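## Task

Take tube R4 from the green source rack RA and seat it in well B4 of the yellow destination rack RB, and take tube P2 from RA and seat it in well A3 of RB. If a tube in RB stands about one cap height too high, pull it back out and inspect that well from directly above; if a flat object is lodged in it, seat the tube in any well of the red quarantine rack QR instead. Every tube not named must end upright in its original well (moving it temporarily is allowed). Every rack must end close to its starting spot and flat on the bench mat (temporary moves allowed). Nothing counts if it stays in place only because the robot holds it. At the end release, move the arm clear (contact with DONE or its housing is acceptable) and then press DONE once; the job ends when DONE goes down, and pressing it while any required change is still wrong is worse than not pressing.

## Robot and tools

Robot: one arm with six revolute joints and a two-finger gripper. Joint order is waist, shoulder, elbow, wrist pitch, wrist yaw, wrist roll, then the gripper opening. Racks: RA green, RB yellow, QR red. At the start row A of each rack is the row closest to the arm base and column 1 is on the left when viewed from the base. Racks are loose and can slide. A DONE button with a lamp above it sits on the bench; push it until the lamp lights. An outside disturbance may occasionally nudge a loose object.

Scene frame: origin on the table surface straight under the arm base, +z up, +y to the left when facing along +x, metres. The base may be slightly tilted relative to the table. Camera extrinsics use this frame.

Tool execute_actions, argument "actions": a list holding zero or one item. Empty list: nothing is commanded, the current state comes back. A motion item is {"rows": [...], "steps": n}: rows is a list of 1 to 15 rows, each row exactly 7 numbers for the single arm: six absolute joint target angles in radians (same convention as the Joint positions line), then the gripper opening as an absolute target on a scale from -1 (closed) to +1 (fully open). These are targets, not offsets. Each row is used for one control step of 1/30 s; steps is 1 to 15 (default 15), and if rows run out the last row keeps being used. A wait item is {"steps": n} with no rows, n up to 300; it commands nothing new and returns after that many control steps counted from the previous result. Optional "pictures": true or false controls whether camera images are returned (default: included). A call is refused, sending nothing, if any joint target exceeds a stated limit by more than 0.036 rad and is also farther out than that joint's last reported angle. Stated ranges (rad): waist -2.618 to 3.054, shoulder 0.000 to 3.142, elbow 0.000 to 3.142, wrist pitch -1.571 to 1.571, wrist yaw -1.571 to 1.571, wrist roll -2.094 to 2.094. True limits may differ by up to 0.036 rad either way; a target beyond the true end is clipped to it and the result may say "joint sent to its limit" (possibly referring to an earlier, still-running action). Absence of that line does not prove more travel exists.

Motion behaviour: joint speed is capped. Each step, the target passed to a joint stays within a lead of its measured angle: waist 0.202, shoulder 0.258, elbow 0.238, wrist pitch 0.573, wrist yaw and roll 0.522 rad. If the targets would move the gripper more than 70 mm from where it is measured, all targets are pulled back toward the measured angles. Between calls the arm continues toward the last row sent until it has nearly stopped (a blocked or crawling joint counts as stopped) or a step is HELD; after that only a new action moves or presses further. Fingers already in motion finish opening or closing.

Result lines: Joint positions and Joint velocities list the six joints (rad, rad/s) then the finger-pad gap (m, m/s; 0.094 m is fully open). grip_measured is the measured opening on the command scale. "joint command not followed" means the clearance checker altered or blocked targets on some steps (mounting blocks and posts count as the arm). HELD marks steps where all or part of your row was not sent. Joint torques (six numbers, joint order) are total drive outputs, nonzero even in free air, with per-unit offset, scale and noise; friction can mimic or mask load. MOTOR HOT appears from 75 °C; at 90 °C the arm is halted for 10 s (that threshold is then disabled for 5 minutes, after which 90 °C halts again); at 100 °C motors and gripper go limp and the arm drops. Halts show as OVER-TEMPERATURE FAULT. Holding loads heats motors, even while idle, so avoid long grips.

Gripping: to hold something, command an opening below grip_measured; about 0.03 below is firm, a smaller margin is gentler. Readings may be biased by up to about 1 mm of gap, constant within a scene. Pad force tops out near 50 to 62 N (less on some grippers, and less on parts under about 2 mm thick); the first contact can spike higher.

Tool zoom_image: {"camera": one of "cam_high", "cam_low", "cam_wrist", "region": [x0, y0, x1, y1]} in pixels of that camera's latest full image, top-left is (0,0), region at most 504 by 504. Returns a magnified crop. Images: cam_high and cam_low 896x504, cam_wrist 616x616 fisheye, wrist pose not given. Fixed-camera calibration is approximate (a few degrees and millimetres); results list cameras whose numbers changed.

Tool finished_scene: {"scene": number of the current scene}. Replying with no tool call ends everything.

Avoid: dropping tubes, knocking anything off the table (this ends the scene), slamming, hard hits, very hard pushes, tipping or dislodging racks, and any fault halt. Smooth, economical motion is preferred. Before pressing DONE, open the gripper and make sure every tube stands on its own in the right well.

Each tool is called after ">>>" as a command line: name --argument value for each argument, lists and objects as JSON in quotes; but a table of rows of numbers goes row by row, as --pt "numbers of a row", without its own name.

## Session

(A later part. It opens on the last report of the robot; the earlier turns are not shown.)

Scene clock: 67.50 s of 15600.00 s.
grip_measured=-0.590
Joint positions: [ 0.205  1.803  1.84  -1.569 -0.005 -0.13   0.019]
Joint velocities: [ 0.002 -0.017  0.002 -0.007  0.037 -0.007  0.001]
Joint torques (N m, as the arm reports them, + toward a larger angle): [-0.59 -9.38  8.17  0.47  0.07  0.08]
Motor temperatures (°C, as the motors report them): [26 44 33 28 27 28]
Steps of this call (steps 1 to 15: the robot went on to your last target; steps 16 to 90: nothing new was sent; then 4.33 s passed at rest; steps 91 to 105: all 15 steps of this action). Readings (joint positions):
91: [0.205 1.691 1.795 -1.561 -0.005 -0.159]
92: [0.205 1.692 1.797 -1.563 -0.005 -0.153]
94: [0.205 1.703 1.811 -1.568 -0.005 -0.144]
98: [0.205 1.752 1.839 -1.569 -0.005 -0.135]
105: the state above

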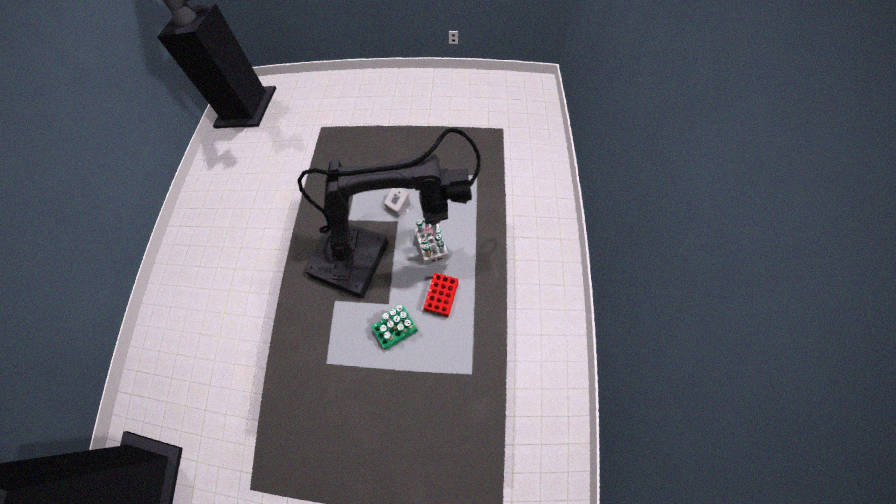

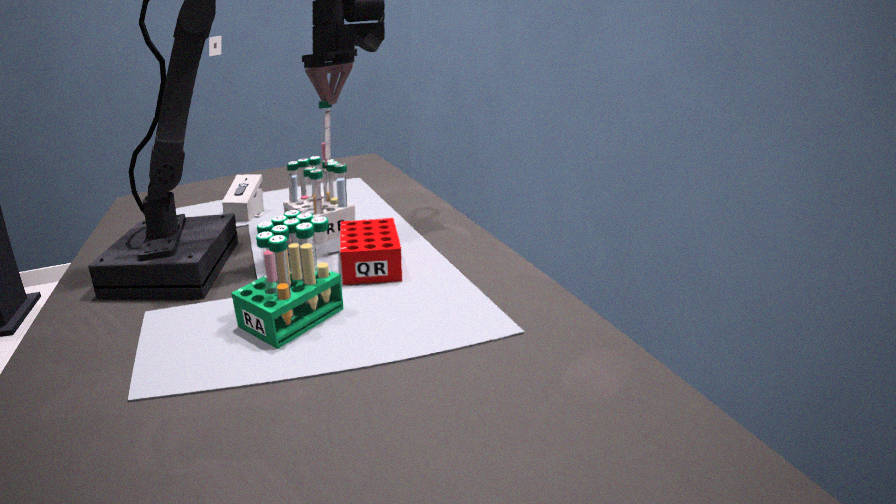

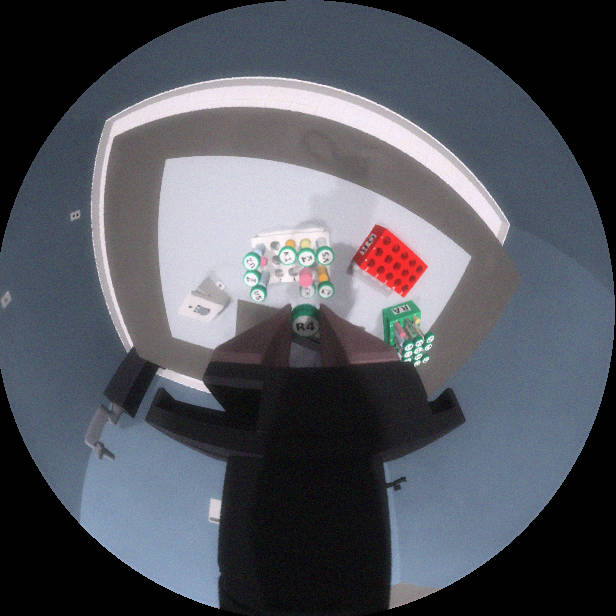

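>>> execute_actions --actions '[{"rows":[[0.2,1.77,1.83,-1.56,0,-0.2,-0.605],[0.2,1.765,1.815,-1.55,0,-0.2,-0.605],[0.2,1.76,1.80,-1.54,0,-0.2,-0.605],[0.2,1.755,1.78,-1.525,0,-0.2,-0.605],[0.2,1.75,1.76,-1.51,0,-0.2,-0.605],[0.2,1.745,1.74,-1.49,0,-0.2,-0.605],[0.2,1.74,1.72,-1.47,0,-0.2,-0.605],[0.2,1.737,1.70,-1.45,0,-0.2,-0.605],[0.2,1.734,1.68,-1.43,0,-0.2,-0.605],[0.2,1.731,1.66,-1.41,0,-0.2,-0.605],[0.2,1.728,1.64,-1.39,0,-0.2,-0.605],[0.2,1.726,1.62,-1.37,0,-0.2,-0.605],[0.2,1.726,1.60,-1.355,0,-0.2,-0.605]],"steps":15}]' --pictures false

>>> execute_actions --actions '[{"steps":10}]'

>>> zoom_image --camera "cam_wrist" --region '[220,200,380,350]'

>>> zoom_image --camera "cam_low" --region '[240,70,400,230]'

Scene clock: 75.80 s of 15600.00 s.
grip_measured=-0.590
Joint positions: [ 0.205  1.762  1.607 -1.429 -0.005 -0.189  0.019]
Joint velocities: [-0.007 -0.007 -0.305  0.3    0.007 -0.051 -0.001]
Joint torques (N m, as the arm reports them, + toward a larger angle): [ -0.68 -10.51   6.77   0.64   0.07  -0.1 ]
Motor temperatures (°C, as the motors report them): [26 44 33 28 27 28]
Steps of this call (steps 1 to 15: the robot went on to your last target; steps 16 to 90: nothing new was sent; then 4.80 s passed at rest; steps 91 to 105: all 15 steps of this action). Readings (joint positions):
91: [0.205 1.803 1.840 -1.569 -0.005 -0.138]
92: [0.205 1.801 1.837 -1.567 -0.005 -0.149]
94: [0.205 1.794 1.814 -1.560 -0.005 -0.164]
98: [0.205 1.775 1.737 -1.529 -0.005 -0.181]
105: the state above

Scene clock: 76.13 s of 15600.00 s.
grip_measured=-0.590
Joint positions: [ 0.205  1.762  1.597 -1.387 -0.005 -0.191  0.019]
Joint velocities: [ 0.002 -0.007 -0.002  0.007 -0.022 -0.037 -0.001]
Joint torques (N m, as the arm reports them, + toward a larger angle): [ -0.61 -10.68   6.21   0.65   0.06  -0.08]
Motor temperatures (°C, as the motors report them): [26 44 33 28 27 28]
Steps of this call (steps 1 to 10: the robot went on to your last target). Readings (joint positions):
1: [0.205 1.762 1.600 -1.421 -0.005 -0.190]
2: [0.205 1.762 1.597 -1.416 -0.005 -0.190]
4: [0.205 1.762 1.597 -1.404 -0.005 -0.191]
8: [0.205 1.762 1.597 -1.390 -0.005 -0.191]
10: the state above

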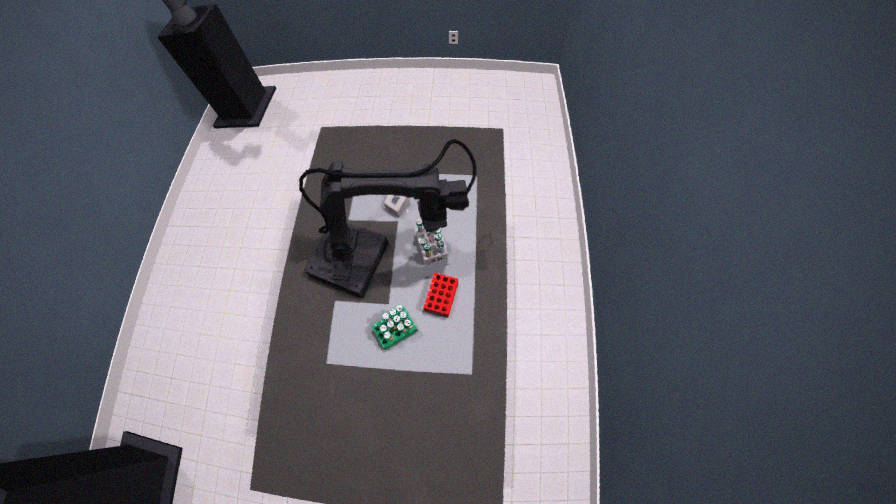

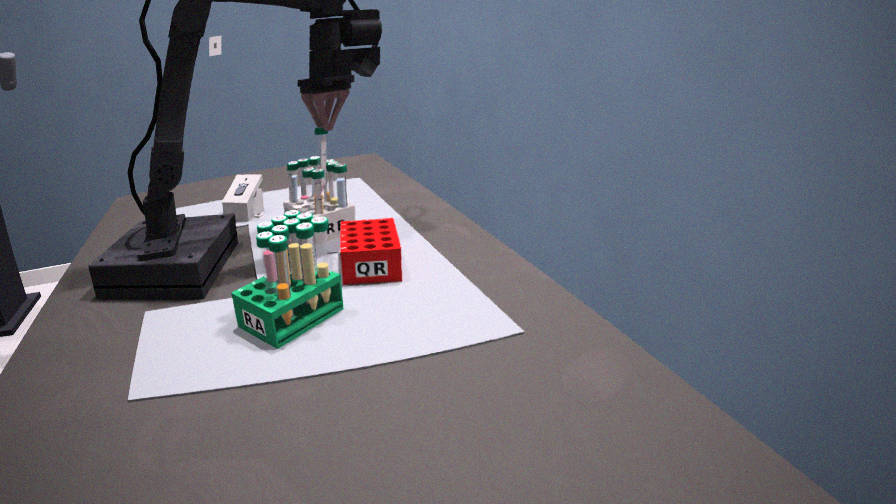

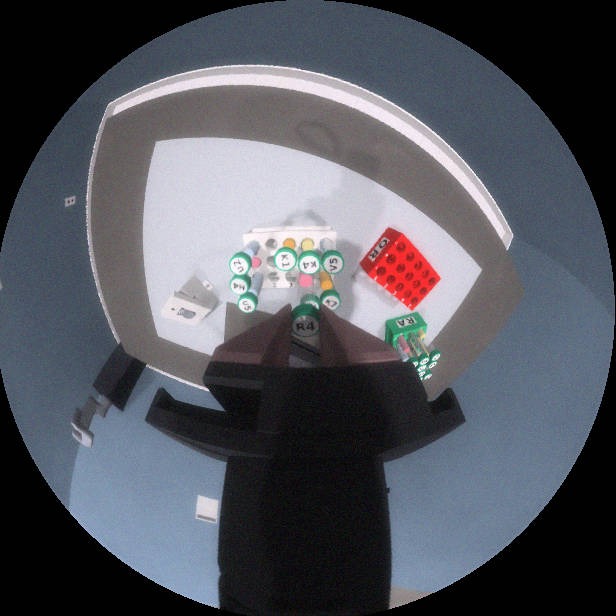

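Region (220, 200, 380, 350) of cam_wrist's 616x616 image, scaled by 3.150, with more detail than that image has; it fills the top 472 rows of this view, and the rest is white.

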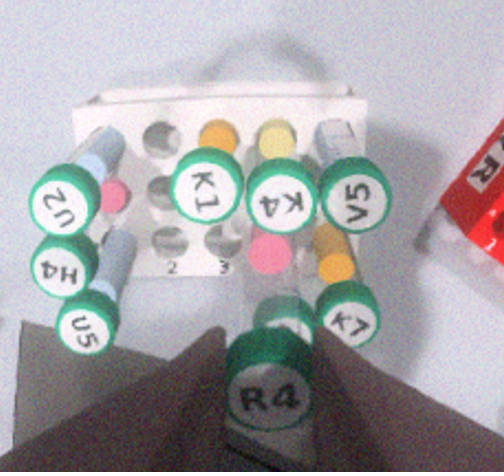

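Region (240, 70, 400, 230) of cam_low's 896x504 image, scaled by 3.150, with more detail than that image has.

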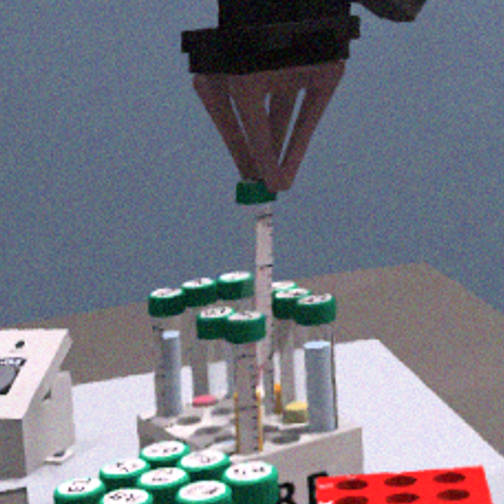

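>>> execute_actions --actions '[{"rows":[[0.19,1.73,1.597,-1.34,0,-0.2,-0.605],[0.188,1.73,1.59,-1.33,0,-0.2,-0.605],[0.188,1.73,1.58,-1.32,0,-0.2,-0.605],[0.188,1.73,1.57,-1.31,0,-0.2,-0.605],[0.188,1.73,1.56,-1.30,0,-0.2,-0.605],[0.188,1.73,1.55,-1.29,0,-0.2,-0.605],[0.188,1.73,1.54,-1.28,0,-0.2,-0.605],[0.188,1.73,1.53,-1.27,0,-0.2,-0.605],[0.188,1.73,1.52,-1.265,0,-0.2,-0.605],[0.188,1.73,1.51,-1.26,0,-0.2,-0.605]],"steps":15}]' --pictures false

>>> execute_actions --actions '[{"steps":6}]'

>>> zoom_image --camera "cam_wrist" --region '[220,200,380,350]'

>>> zoom_image --camera "cam_low" --region '[270,130,370,230]'

>>> zoom_image --camera "cam_high" --region '[400,205,470,275]'

Scene clock: 86.13 s of 15600.00 s.
grip_measured=-0.590
Joint positions: [ 0.195  1.762  1.508 -1.301 -0.003 -0.192  0.019]
Joint velocities: [-0.017 -0.012 -0.002  0.095 -0.022 -0.081 -0.001]
Joint torques (N m, as the arm reports them, + toward a larger angle): [ -0.78 -10.29   6.04   0.67   0.06  -0.08]
Motor temperatures (°C, as the motors report them): [26 45 32 28 27 28]
Steps of this call (steps 1 to 30: the robot went on to your last target; steps 31 to 90: nothing new was sent; then 6.50 s passed at rest; steps 91 to 105: all 15 steps of this action). Readings (joint positions):
91: [0.204 1.762 1.597 -1.382 -0.005 -0.192]
92: [0.203 1.762 1.597 -1.378 -0.005 -0.192]
94: [0.199 1.762 1.590 -1.365 -0.005 -0.192]
98: [0.195 1.762 1.550 -1.330 -0.003 -0.192]
105: the state above

Scene clock: 86.33 s of 15600.00 s.
grip_measured=-0.590
Joint positions: [ 0.195  1.762  1.508 -1.291 -0.003 -0.192  0.019]
Joint velocities: [-0.007 -0.012  0.002  0.066 -0.022 -0.051 -0.   ]
Joint torques (N m, as the arm reports them, + toward a larger angle): [ -0.76 -10.3    6.02   0.66   0.05  -0.09]
Motor temperatures (°C, as the motors report them): [26 45 32 28 27 28]
Steps of this call (steps 1 to 6: the robot went on to your last target). Readings (joint positions):
1: [0.195 1.762 1.508 -1.298 -0.003 -0.192]
2: [0.195 1.762 1.508 -1.296 -0.003 -0.192]
4: [0.195 1.762 1.508 -1.292 -0.003 -0.192]
6: the state above

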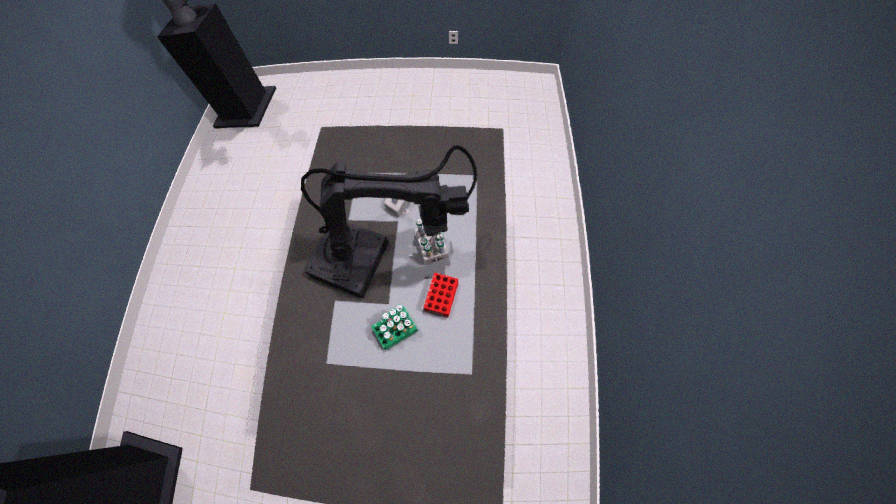

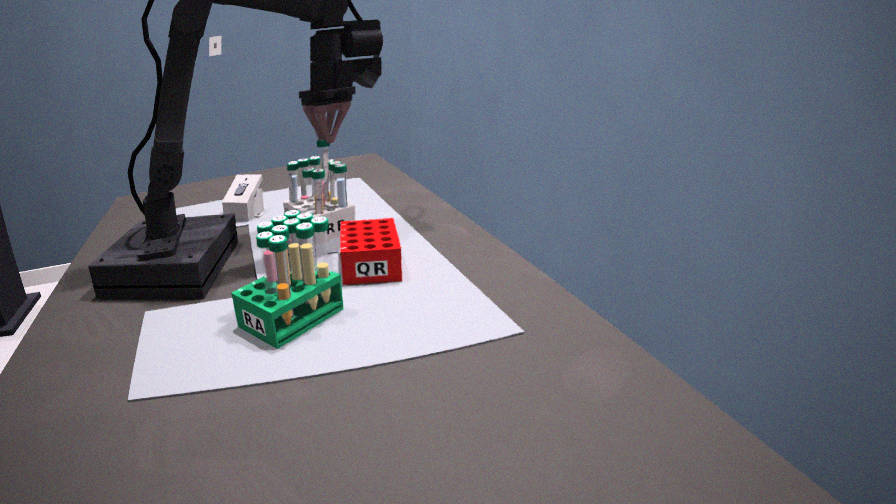

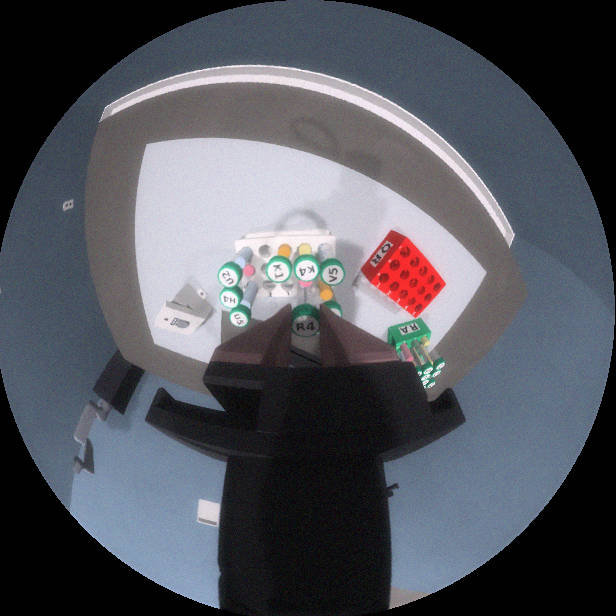

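Region (220, 200, 380, 350) of cam_wrist's 616x616 image, scaled by 3.150, with more detail than that image has; it fills the top 472 rows of this view, and the rest is white.

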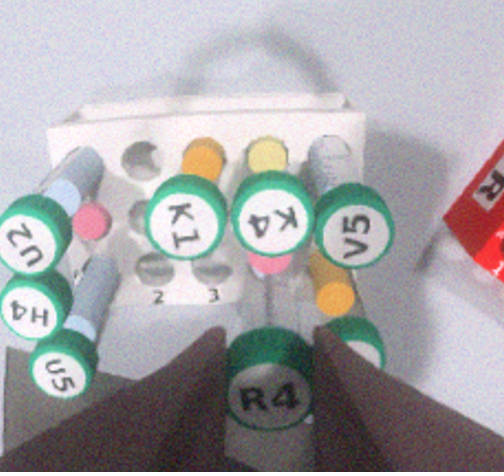

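Region (270, 130, 370, 230) of cam_low's 896x504 image, scaled by 5.040, with more detail than that image has.

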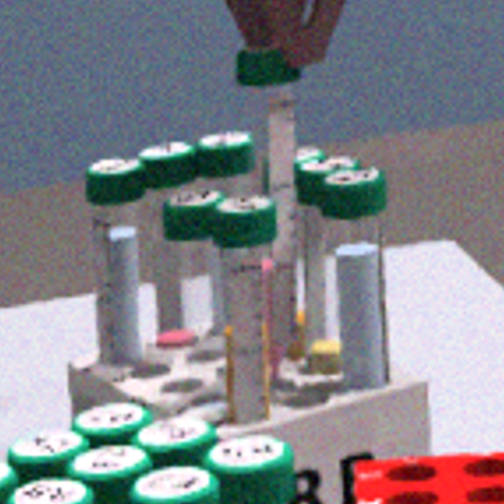

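Region (400, 205, 470, 275) of cam_high's 896x504 image, scaled by 7.200, with more detail than that image has.

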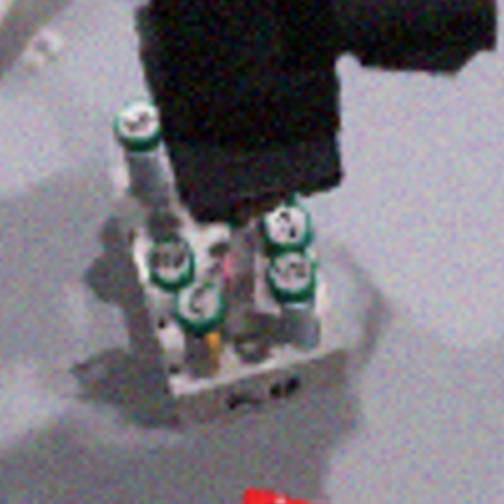

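>>> execute_actions --actions '[{"rows":[[0.19,1.73,1.50,-1.25,0,-0.2,-0.605],[0.19,1.73,1.495,-1.24,0,-0.2,-0.605],[0.19,1.73,1.485,-1.23,0,-0.2,-0.605],[0.19,1.73,1.475,-1.22,0,-0.2,-0.605],[0.19,1.73,1.465,-1.21,0,-0.2,-0.605],[0.19,1.73,1.455,-1.20,0,-0.2,-0.605],[0.19,1.73,1.445,-1.19,0,-0.2,-0.605],[0.19,1.73,1.435,-1.185,0,-0.2,-0.605],[0.19,1.73,1.425,-1.18,0,-0.2,-0.605]],"steps":15}]'

>>> zoom_image --camera "cam_wrist" --region '[220,200,380,350]'

>>> zoom_image --camera "cam_low" --region '[270,130,370,230]'

Scene clock: 91.53 s of 15600.00 s.
grip_measured=-0.590
Joint positions: [ 0.195  1.762  1.425 -1.213 -0.003 -0.192  0.019]
Joint velocities: [-0.002 -0.017  0.002  0.081  0.037  0.022  0.   ]
Joint torques (N m, as the arm reports them, + toward a larger angle): [ -0.58 -10.26   5.88   0.65   0.06  -0.09]
Motor temperatures (°C, as the motors report them): [26 46 32 28 27 28]
Steps of this call (steps 1 to 30: the robot went on to your last target; steps 31 to 90: nothing new was sent; then 1.70 s passed at rest; steps 91 to 105: all 15 steps of this action). Readings (joint positions):
91: [0.195 1.762 1.508 -1.287 -0.003 -0.192]
92: [0.195 1.762 1.507 -1.284 -0.003 -0.192]
94: [0.195 1.762 1.497 -1.270 -0.003 -0.192]
98: [0.195 1.762 1.455 -1.240 -0.003 -0.192]
105: the state above

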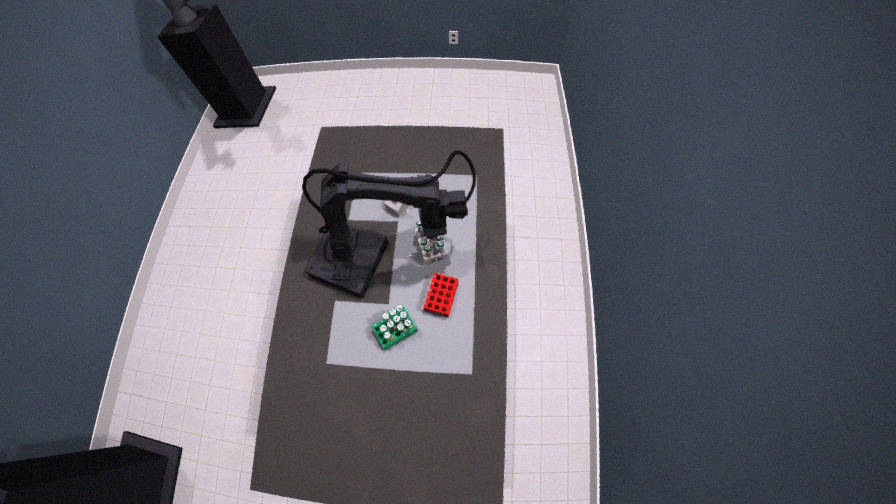

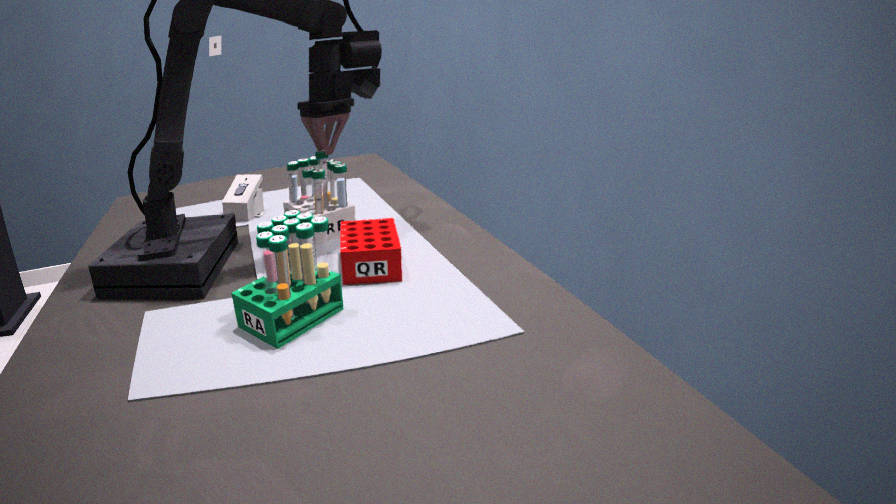

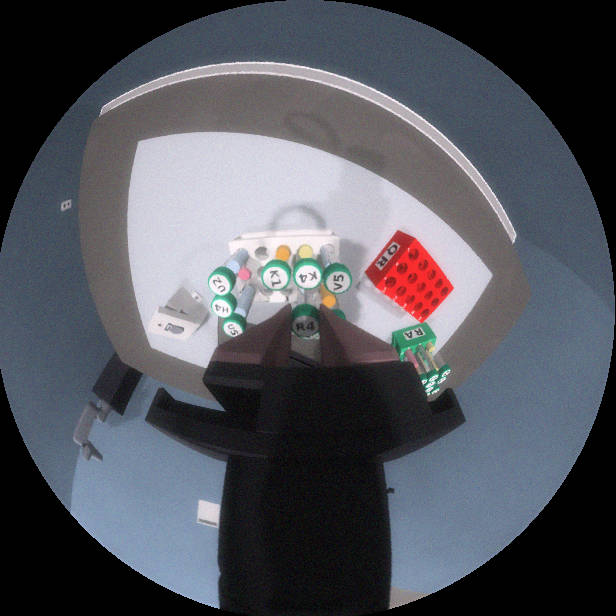

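Region (220, 200, 380, 350) of cam_wrist's 616x616 image, scaled by 3.150, with more detail than that image has; it fills the top 472 rows of this view, and the rest is white.

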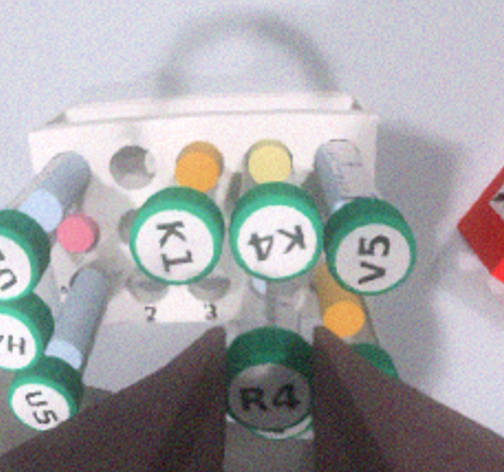

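Region (270, 130, 370, 230) of cam_low's 896x504 image, scaled by 5.040, with more detail than that image has.

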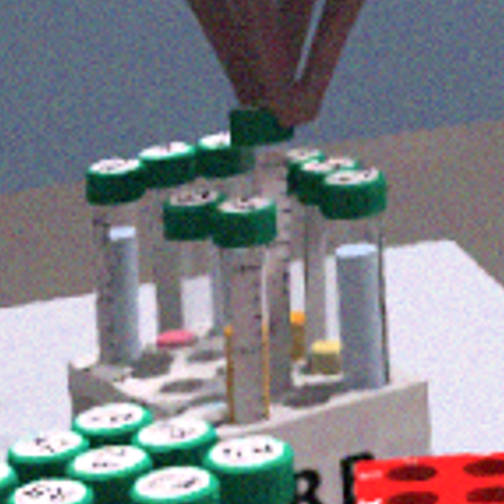

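>>> execute_actions --actions '[{"rows":[[0.19,1.76,1.44,-1.175,0,-0.2,-0.605],[0.19,1.765,1.45,-1.17,0,-0.2,-0.605],[0.19,1.77,1.46,-1.17,0,-0.2,-0.605],[0.19,1.775,1.465,-1.17,0,-0.2,-0.605],[0.19,1.78,1.465,-1.165,0,-0.2,-0.605]],"steps":13}]'

>>> zoom_image --camera "cam_wrist" --region '[220,230,380,380]'

>>> zoom_image --camera "cam_low" --region '[270,130,370,230]'

Scene clock: 98.83 s of 15600.00 s.
grip_measured=-0.590
Joint positions: [ 0.195  1.784  1.431 -1.2   -0.003 -0.192  0.019]
Joint velocities: [-0.012 -0.017  0.017 -0.007 -0.081 -0.007 -0.001]
Joint torques (N m, as the arm reports them, + toward a larger angle): [-0.59 -8.24  8.71  0.74  0.03 -0.08]
Motor temperatures (°C, as the motors report them): [26 46 32 28 27 28]
Steps of this call (steps 1 to 15: the robot went on to your last target; steps 16 to 90: nothing new was sent; then 3.87 s passed at rest; steps 91 to 103: all 13 steps of this action). Readings (joint positions):
91: [0.195 1.762 1.425 -1.207 -0.003 -0.192]
92: [0.195 1.762 1.425 -1.206 -0.003 -0.192]
94: [0.195 1.764 1.426 -1.204 -0.003 -0.192]
98: [0.195 1.780 1.431 -1.200 -0.003 -0.192]
103: the state above

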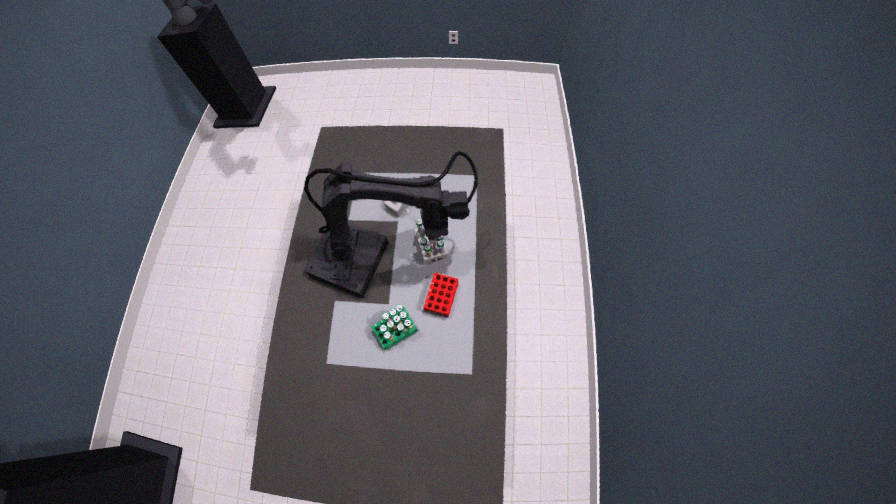

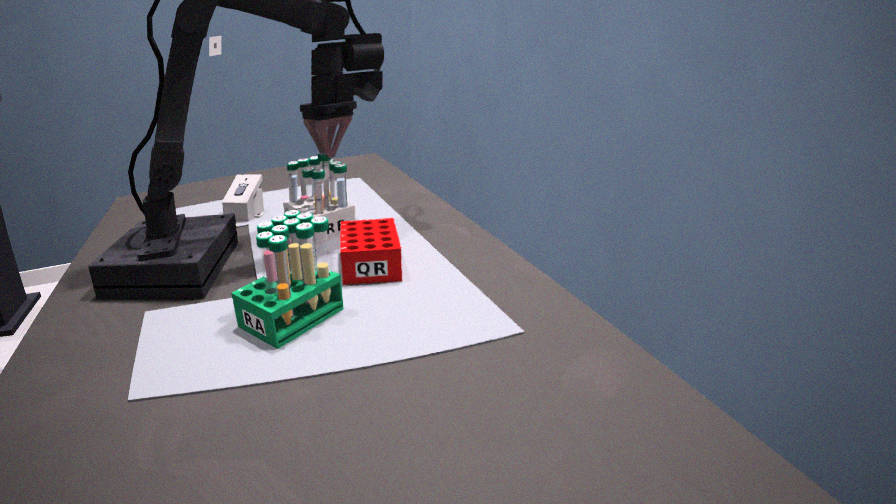

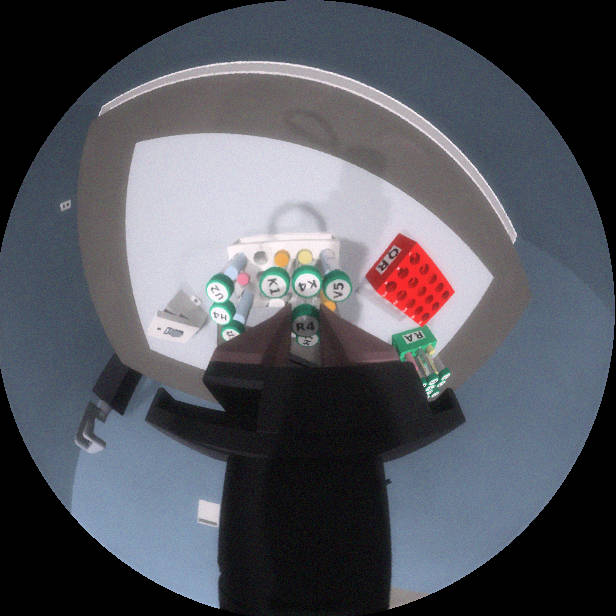

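Region (220, 230, 380, 380) of cam_wrist's 616x616 image, scaled by 3.150, with more detail than that image has; it fills the top 472 rows of this view, and the rest is white.

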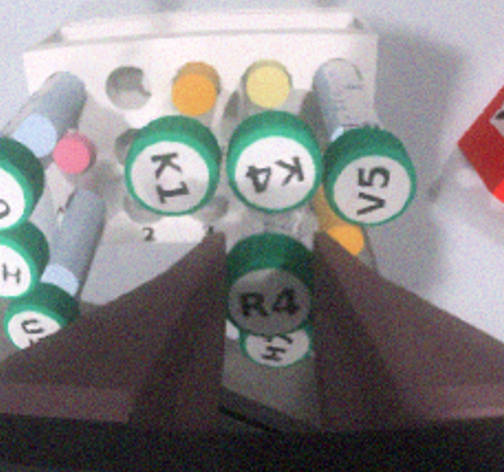

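Region (270, 130, 370, 230) of cam_low's 896x504 image, scaled by 5.040, with more detail than that image has.

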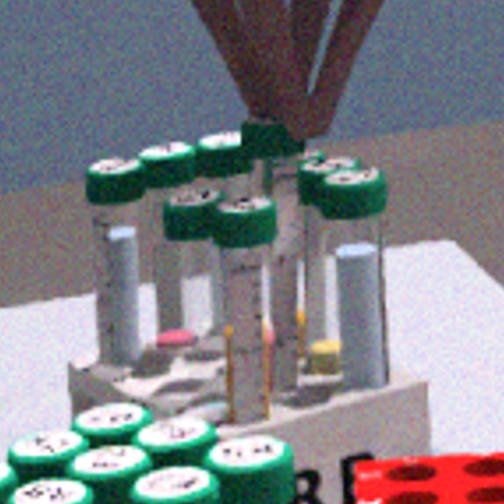

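>>> execute_actions --actions '[{"rows":[[0.19,1.78,1.43,-1.155,0,-0.2,-0.605],[0.19,1.78,1.42,-1.145,0,-0.2,-0.605],[0.19,1.78,1.413,-1.135,0,-0.2,-0.605],[0.19,1.78,1.406,-1.127,0,-0.2,-0.605],[0.19,1.78,1.399,-1.12,0,-0.2,-0.605],[0.19,1.78,1.392,-1.113,0,-0.2,-0.605],[0.19,1.78,1.385,-1.106,0,-0.2,-0.605],[0.19,1.78,1.378,-1.10,0,-0.2,-0.605],[0.19,1.78,1.37,-1.095,0,-0.2,-0.605]],"steps":15}]'

>>> zoom_image --camera "cam_wrist" --region '[220,230,380,380]'

>>> zoom_image --camera "cam_low" --region '[270,130,370,230]'

Scene clock: 103.73 s of 15600.00 s.
grip_measured=-0.590
Joint positions: [ 0.195  1.784  1.37  -1.133 -0.003 -0.192  0.019]
Joint velocities: [ 0.002  0.012 -0.022  0.007 -0.022  0.007 -0.001]
Joint torques (N m, as the arm reports them, + toward a larger angle): [-0.59 -8.24  5.77  0.68  0.06 -0.1 ]
Motor temperatures (°C, as the motors report them): [26 45 33 28 27 28]
Steps of this call (steps 1 to 15: the robot went on to your last target; steps 16 to 90: nothing new was sent; then 1.40 s passed at rest; steps 91 to 105: all 15 steps of this action). Readings (joint positions):
91: [0.195 1.784 1.431 -1.199 -0.003 -0.192]
92: [0.195 1.784 1.430 -1.196 -0.003 -0.192]
94: [0.195 1.784 1.422 -1.186 -0.003 -0.192]
98: [0.195 1.784 1.392 -1.160 -0.003 -0.192]
105: the state above

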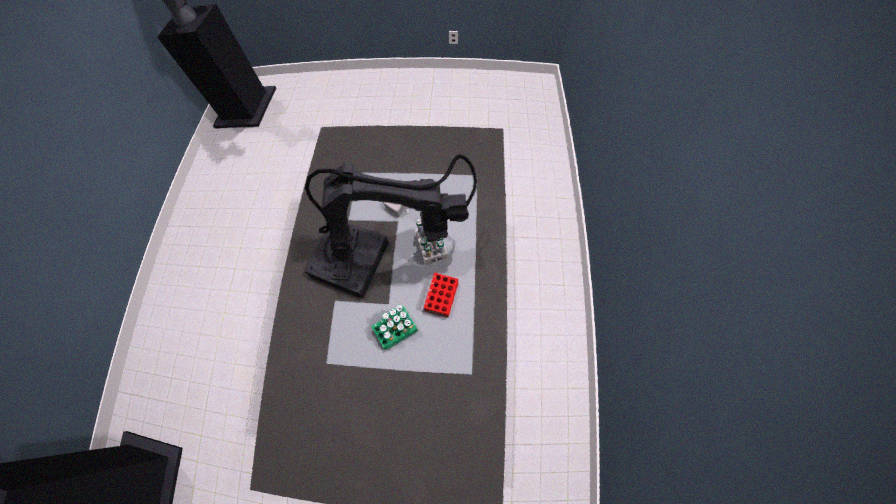

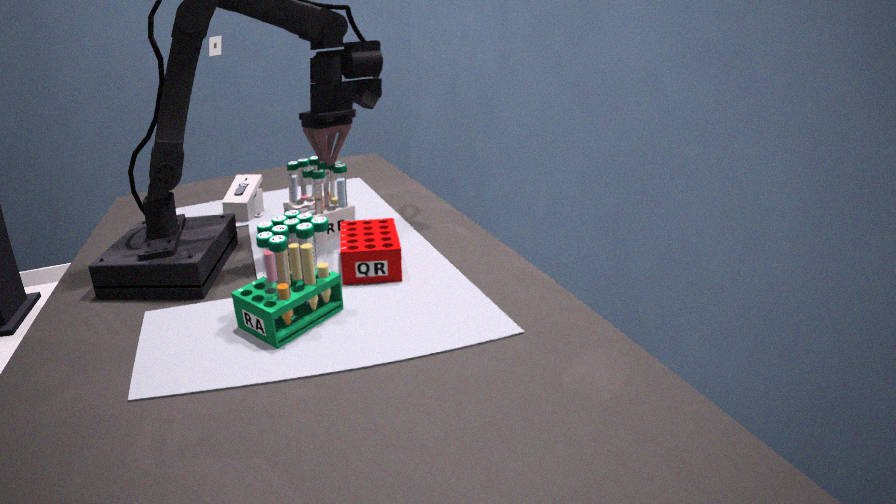

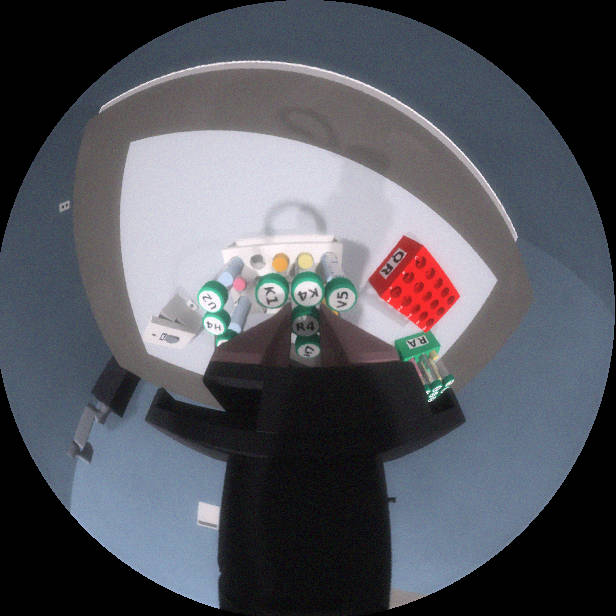

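Region (220, 230, 380, 380) of cam_wrist's 616x616 image, scaled by 3.150, with more detail than that image has; it fills the top 472 rows of this view, and the rest is white.

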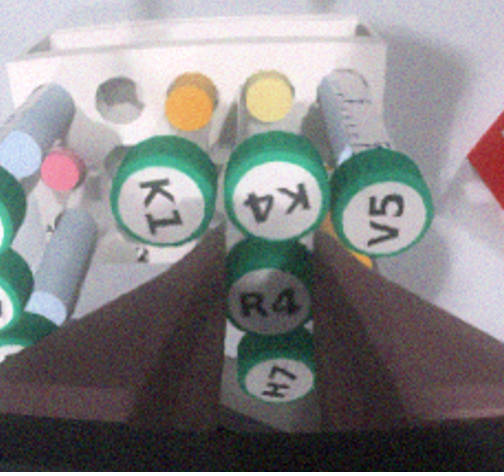

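Region (270, 130, 370, 230) of cam_low's 896x504 image, scaled by 5.040, with more detail than that image has.

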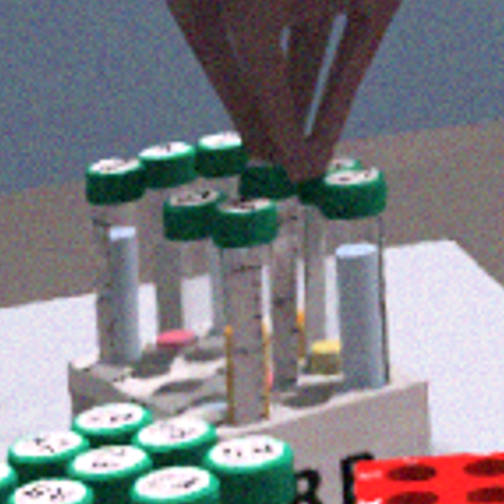

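Nearly level with its neighbours; releasing and rising.

>>> execute_actions --actions '[{"rows":[[0.19,1.78,1.37,-1.115,0,-0.2,-0.58],[0.19,1.78,1.37,-1.115,0,-0.2,-0.56],[0.19,1.78,1.37,-1.115,0,-0.2,-0.53],[0.19,1.78,1.37,-1.115,0,-0.2,-0.5],[0.19,1.78,1.37,-1.115,0,-0.2,-0.47],[0.19,1.78,1.37,-1.115,0,-0.2,-0.47],[0.19,1.78,1.37,-1.115,0,-0.2,-0.47],[0.19,1.77,1.41,-1.15,0,-0.2,-0.47],[0.19,1.76,1.43,-1.175,0,-0.2,-0.47],[0.19,1.75,1.45,-1.20,0,-0.2,-0.47],[0.19,1.75,1.47,-1.225,0,-0.2,-0.47],[0.19,1.75,1.49,-1.25,0,-0.2,-0.47],[0.19,1.75,1.51,-1.27,0,-0.2,-0.47],[0.19,1.75,1.53,-1.29,0,-0.2,-0.47],[0.19,1.75,1.55,-1.31,0,-0.2,-0.47]],"steps":15}]' --pictures false

>>> execute_actions --actions '[{"steps":8}]'

>>> zoom_image --camera "cam_wrist" --region '[220,200,380,350]'

>>> zoom_image --camera "cam_low" --region '[270,130,370,230]'

Scene clock: 110.43 s of 15600.00 s.
grip_measured=-0.472
Joint positions: [ 0.195  1.784  1.483 -1.23  -0.003 -0.192  0.025]
Joint velocities: [-0.007 -0.007  0.632 -0.418 -0.051 -0.037 -0.001]
Joint torques (N m, as the arm reports them, + toward a larger angle): [ -0.6  -10.74   8.31   0.37   0.06  -0.09]
Motor temperatures (°C, as the motors report them): [26 45 32 28 27 28]
Steps of this call (steps 1 to 15: the robot went on to your last target; steps 16 to 90: nothing new was sent; then 3.20 s passed at rest; steps 91 to 105: all 15 steps of this action). Readings (joint positions):
91: [0.195 1.784 1.370 -1.132 -0.003 -0.192]
92: [0.195 1.784 1.370 -1.132 -0.003 -0.192]
94: [0.195 1.784 1.370 -1.132 -0.003 -0.192]
98: [0.195 1.784 1.370 -1.132 -0.003 -0.192]
105: the state above

Scene clock: 110.70 s of 15600.00 s.
grip_measured=-0.472
Joint positions: [ 0.195  1.775  1.524 -1.285 -0.003 -0.192  0.025]
Joint velocities: [-0.002  0.007  0.022 -0.183 -0.007 -0.022  0.001]
Joint torques (N m, as the arm reports them, + toward a larger angle): [-0.57 -9.84  8.1   0.43  0.04 -0.09]
Motor temperatures (°C, as the motors report them): [26 45 32 28 27 28]
Steps of this call (steps 1 to 8: the robot went on to your last target). Readings (joint positions):
1: [0.195 1.784 1.501 -1.241 -0.003 -0.192]
2: [0.195 1.781 1.513 -1.248 -0.003 -0.192]
4: [0.195 1.776 1.523 -1.261 -0.003 -0.192]
8: the state above

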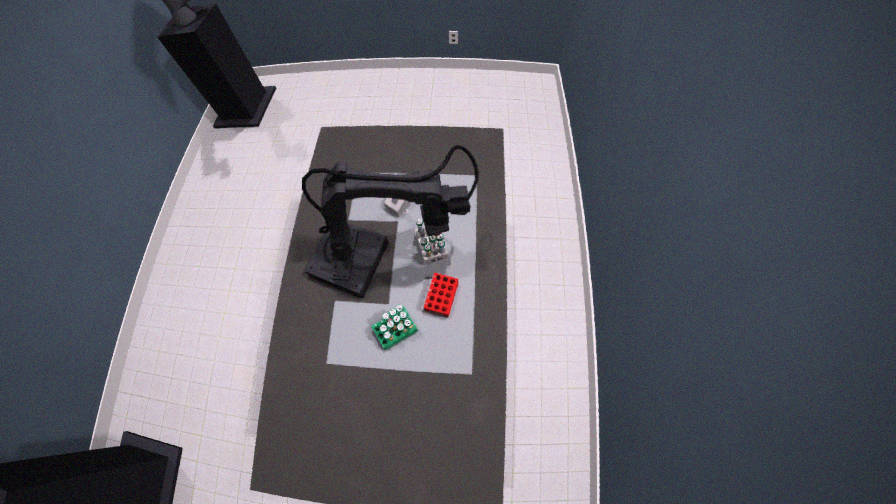

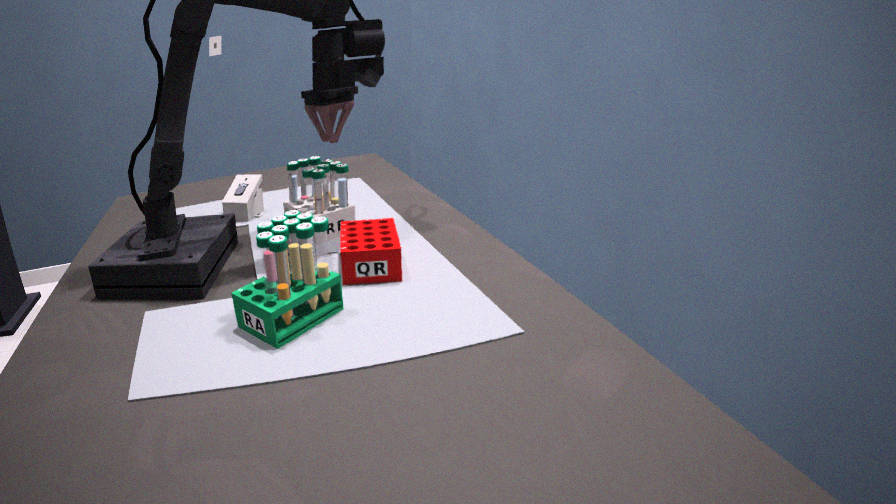

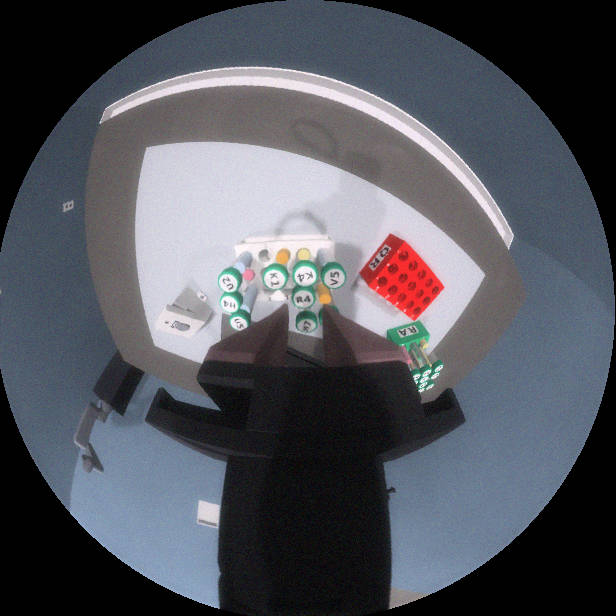

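Region (220, 200, 380, 350) of cam_wrist's 616x616 image, scaled by 3.150, with more detail than that image has; it fills the top 472 rows of this view, and the rest is white.

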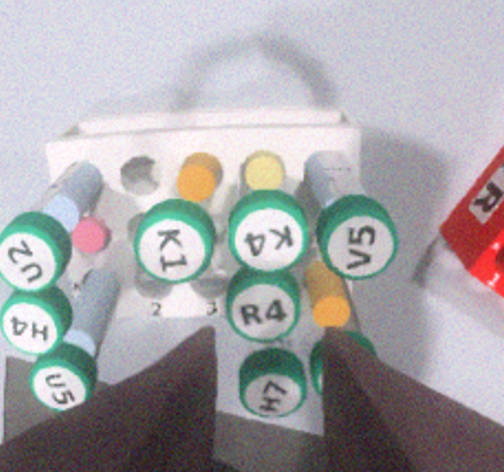

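Region (270, 130, 370, 230) of cam_low's 896x504 image, scaled by 5.040, with more detail than that image has.

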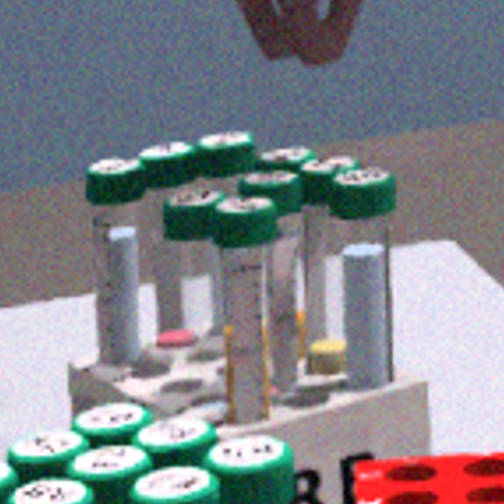

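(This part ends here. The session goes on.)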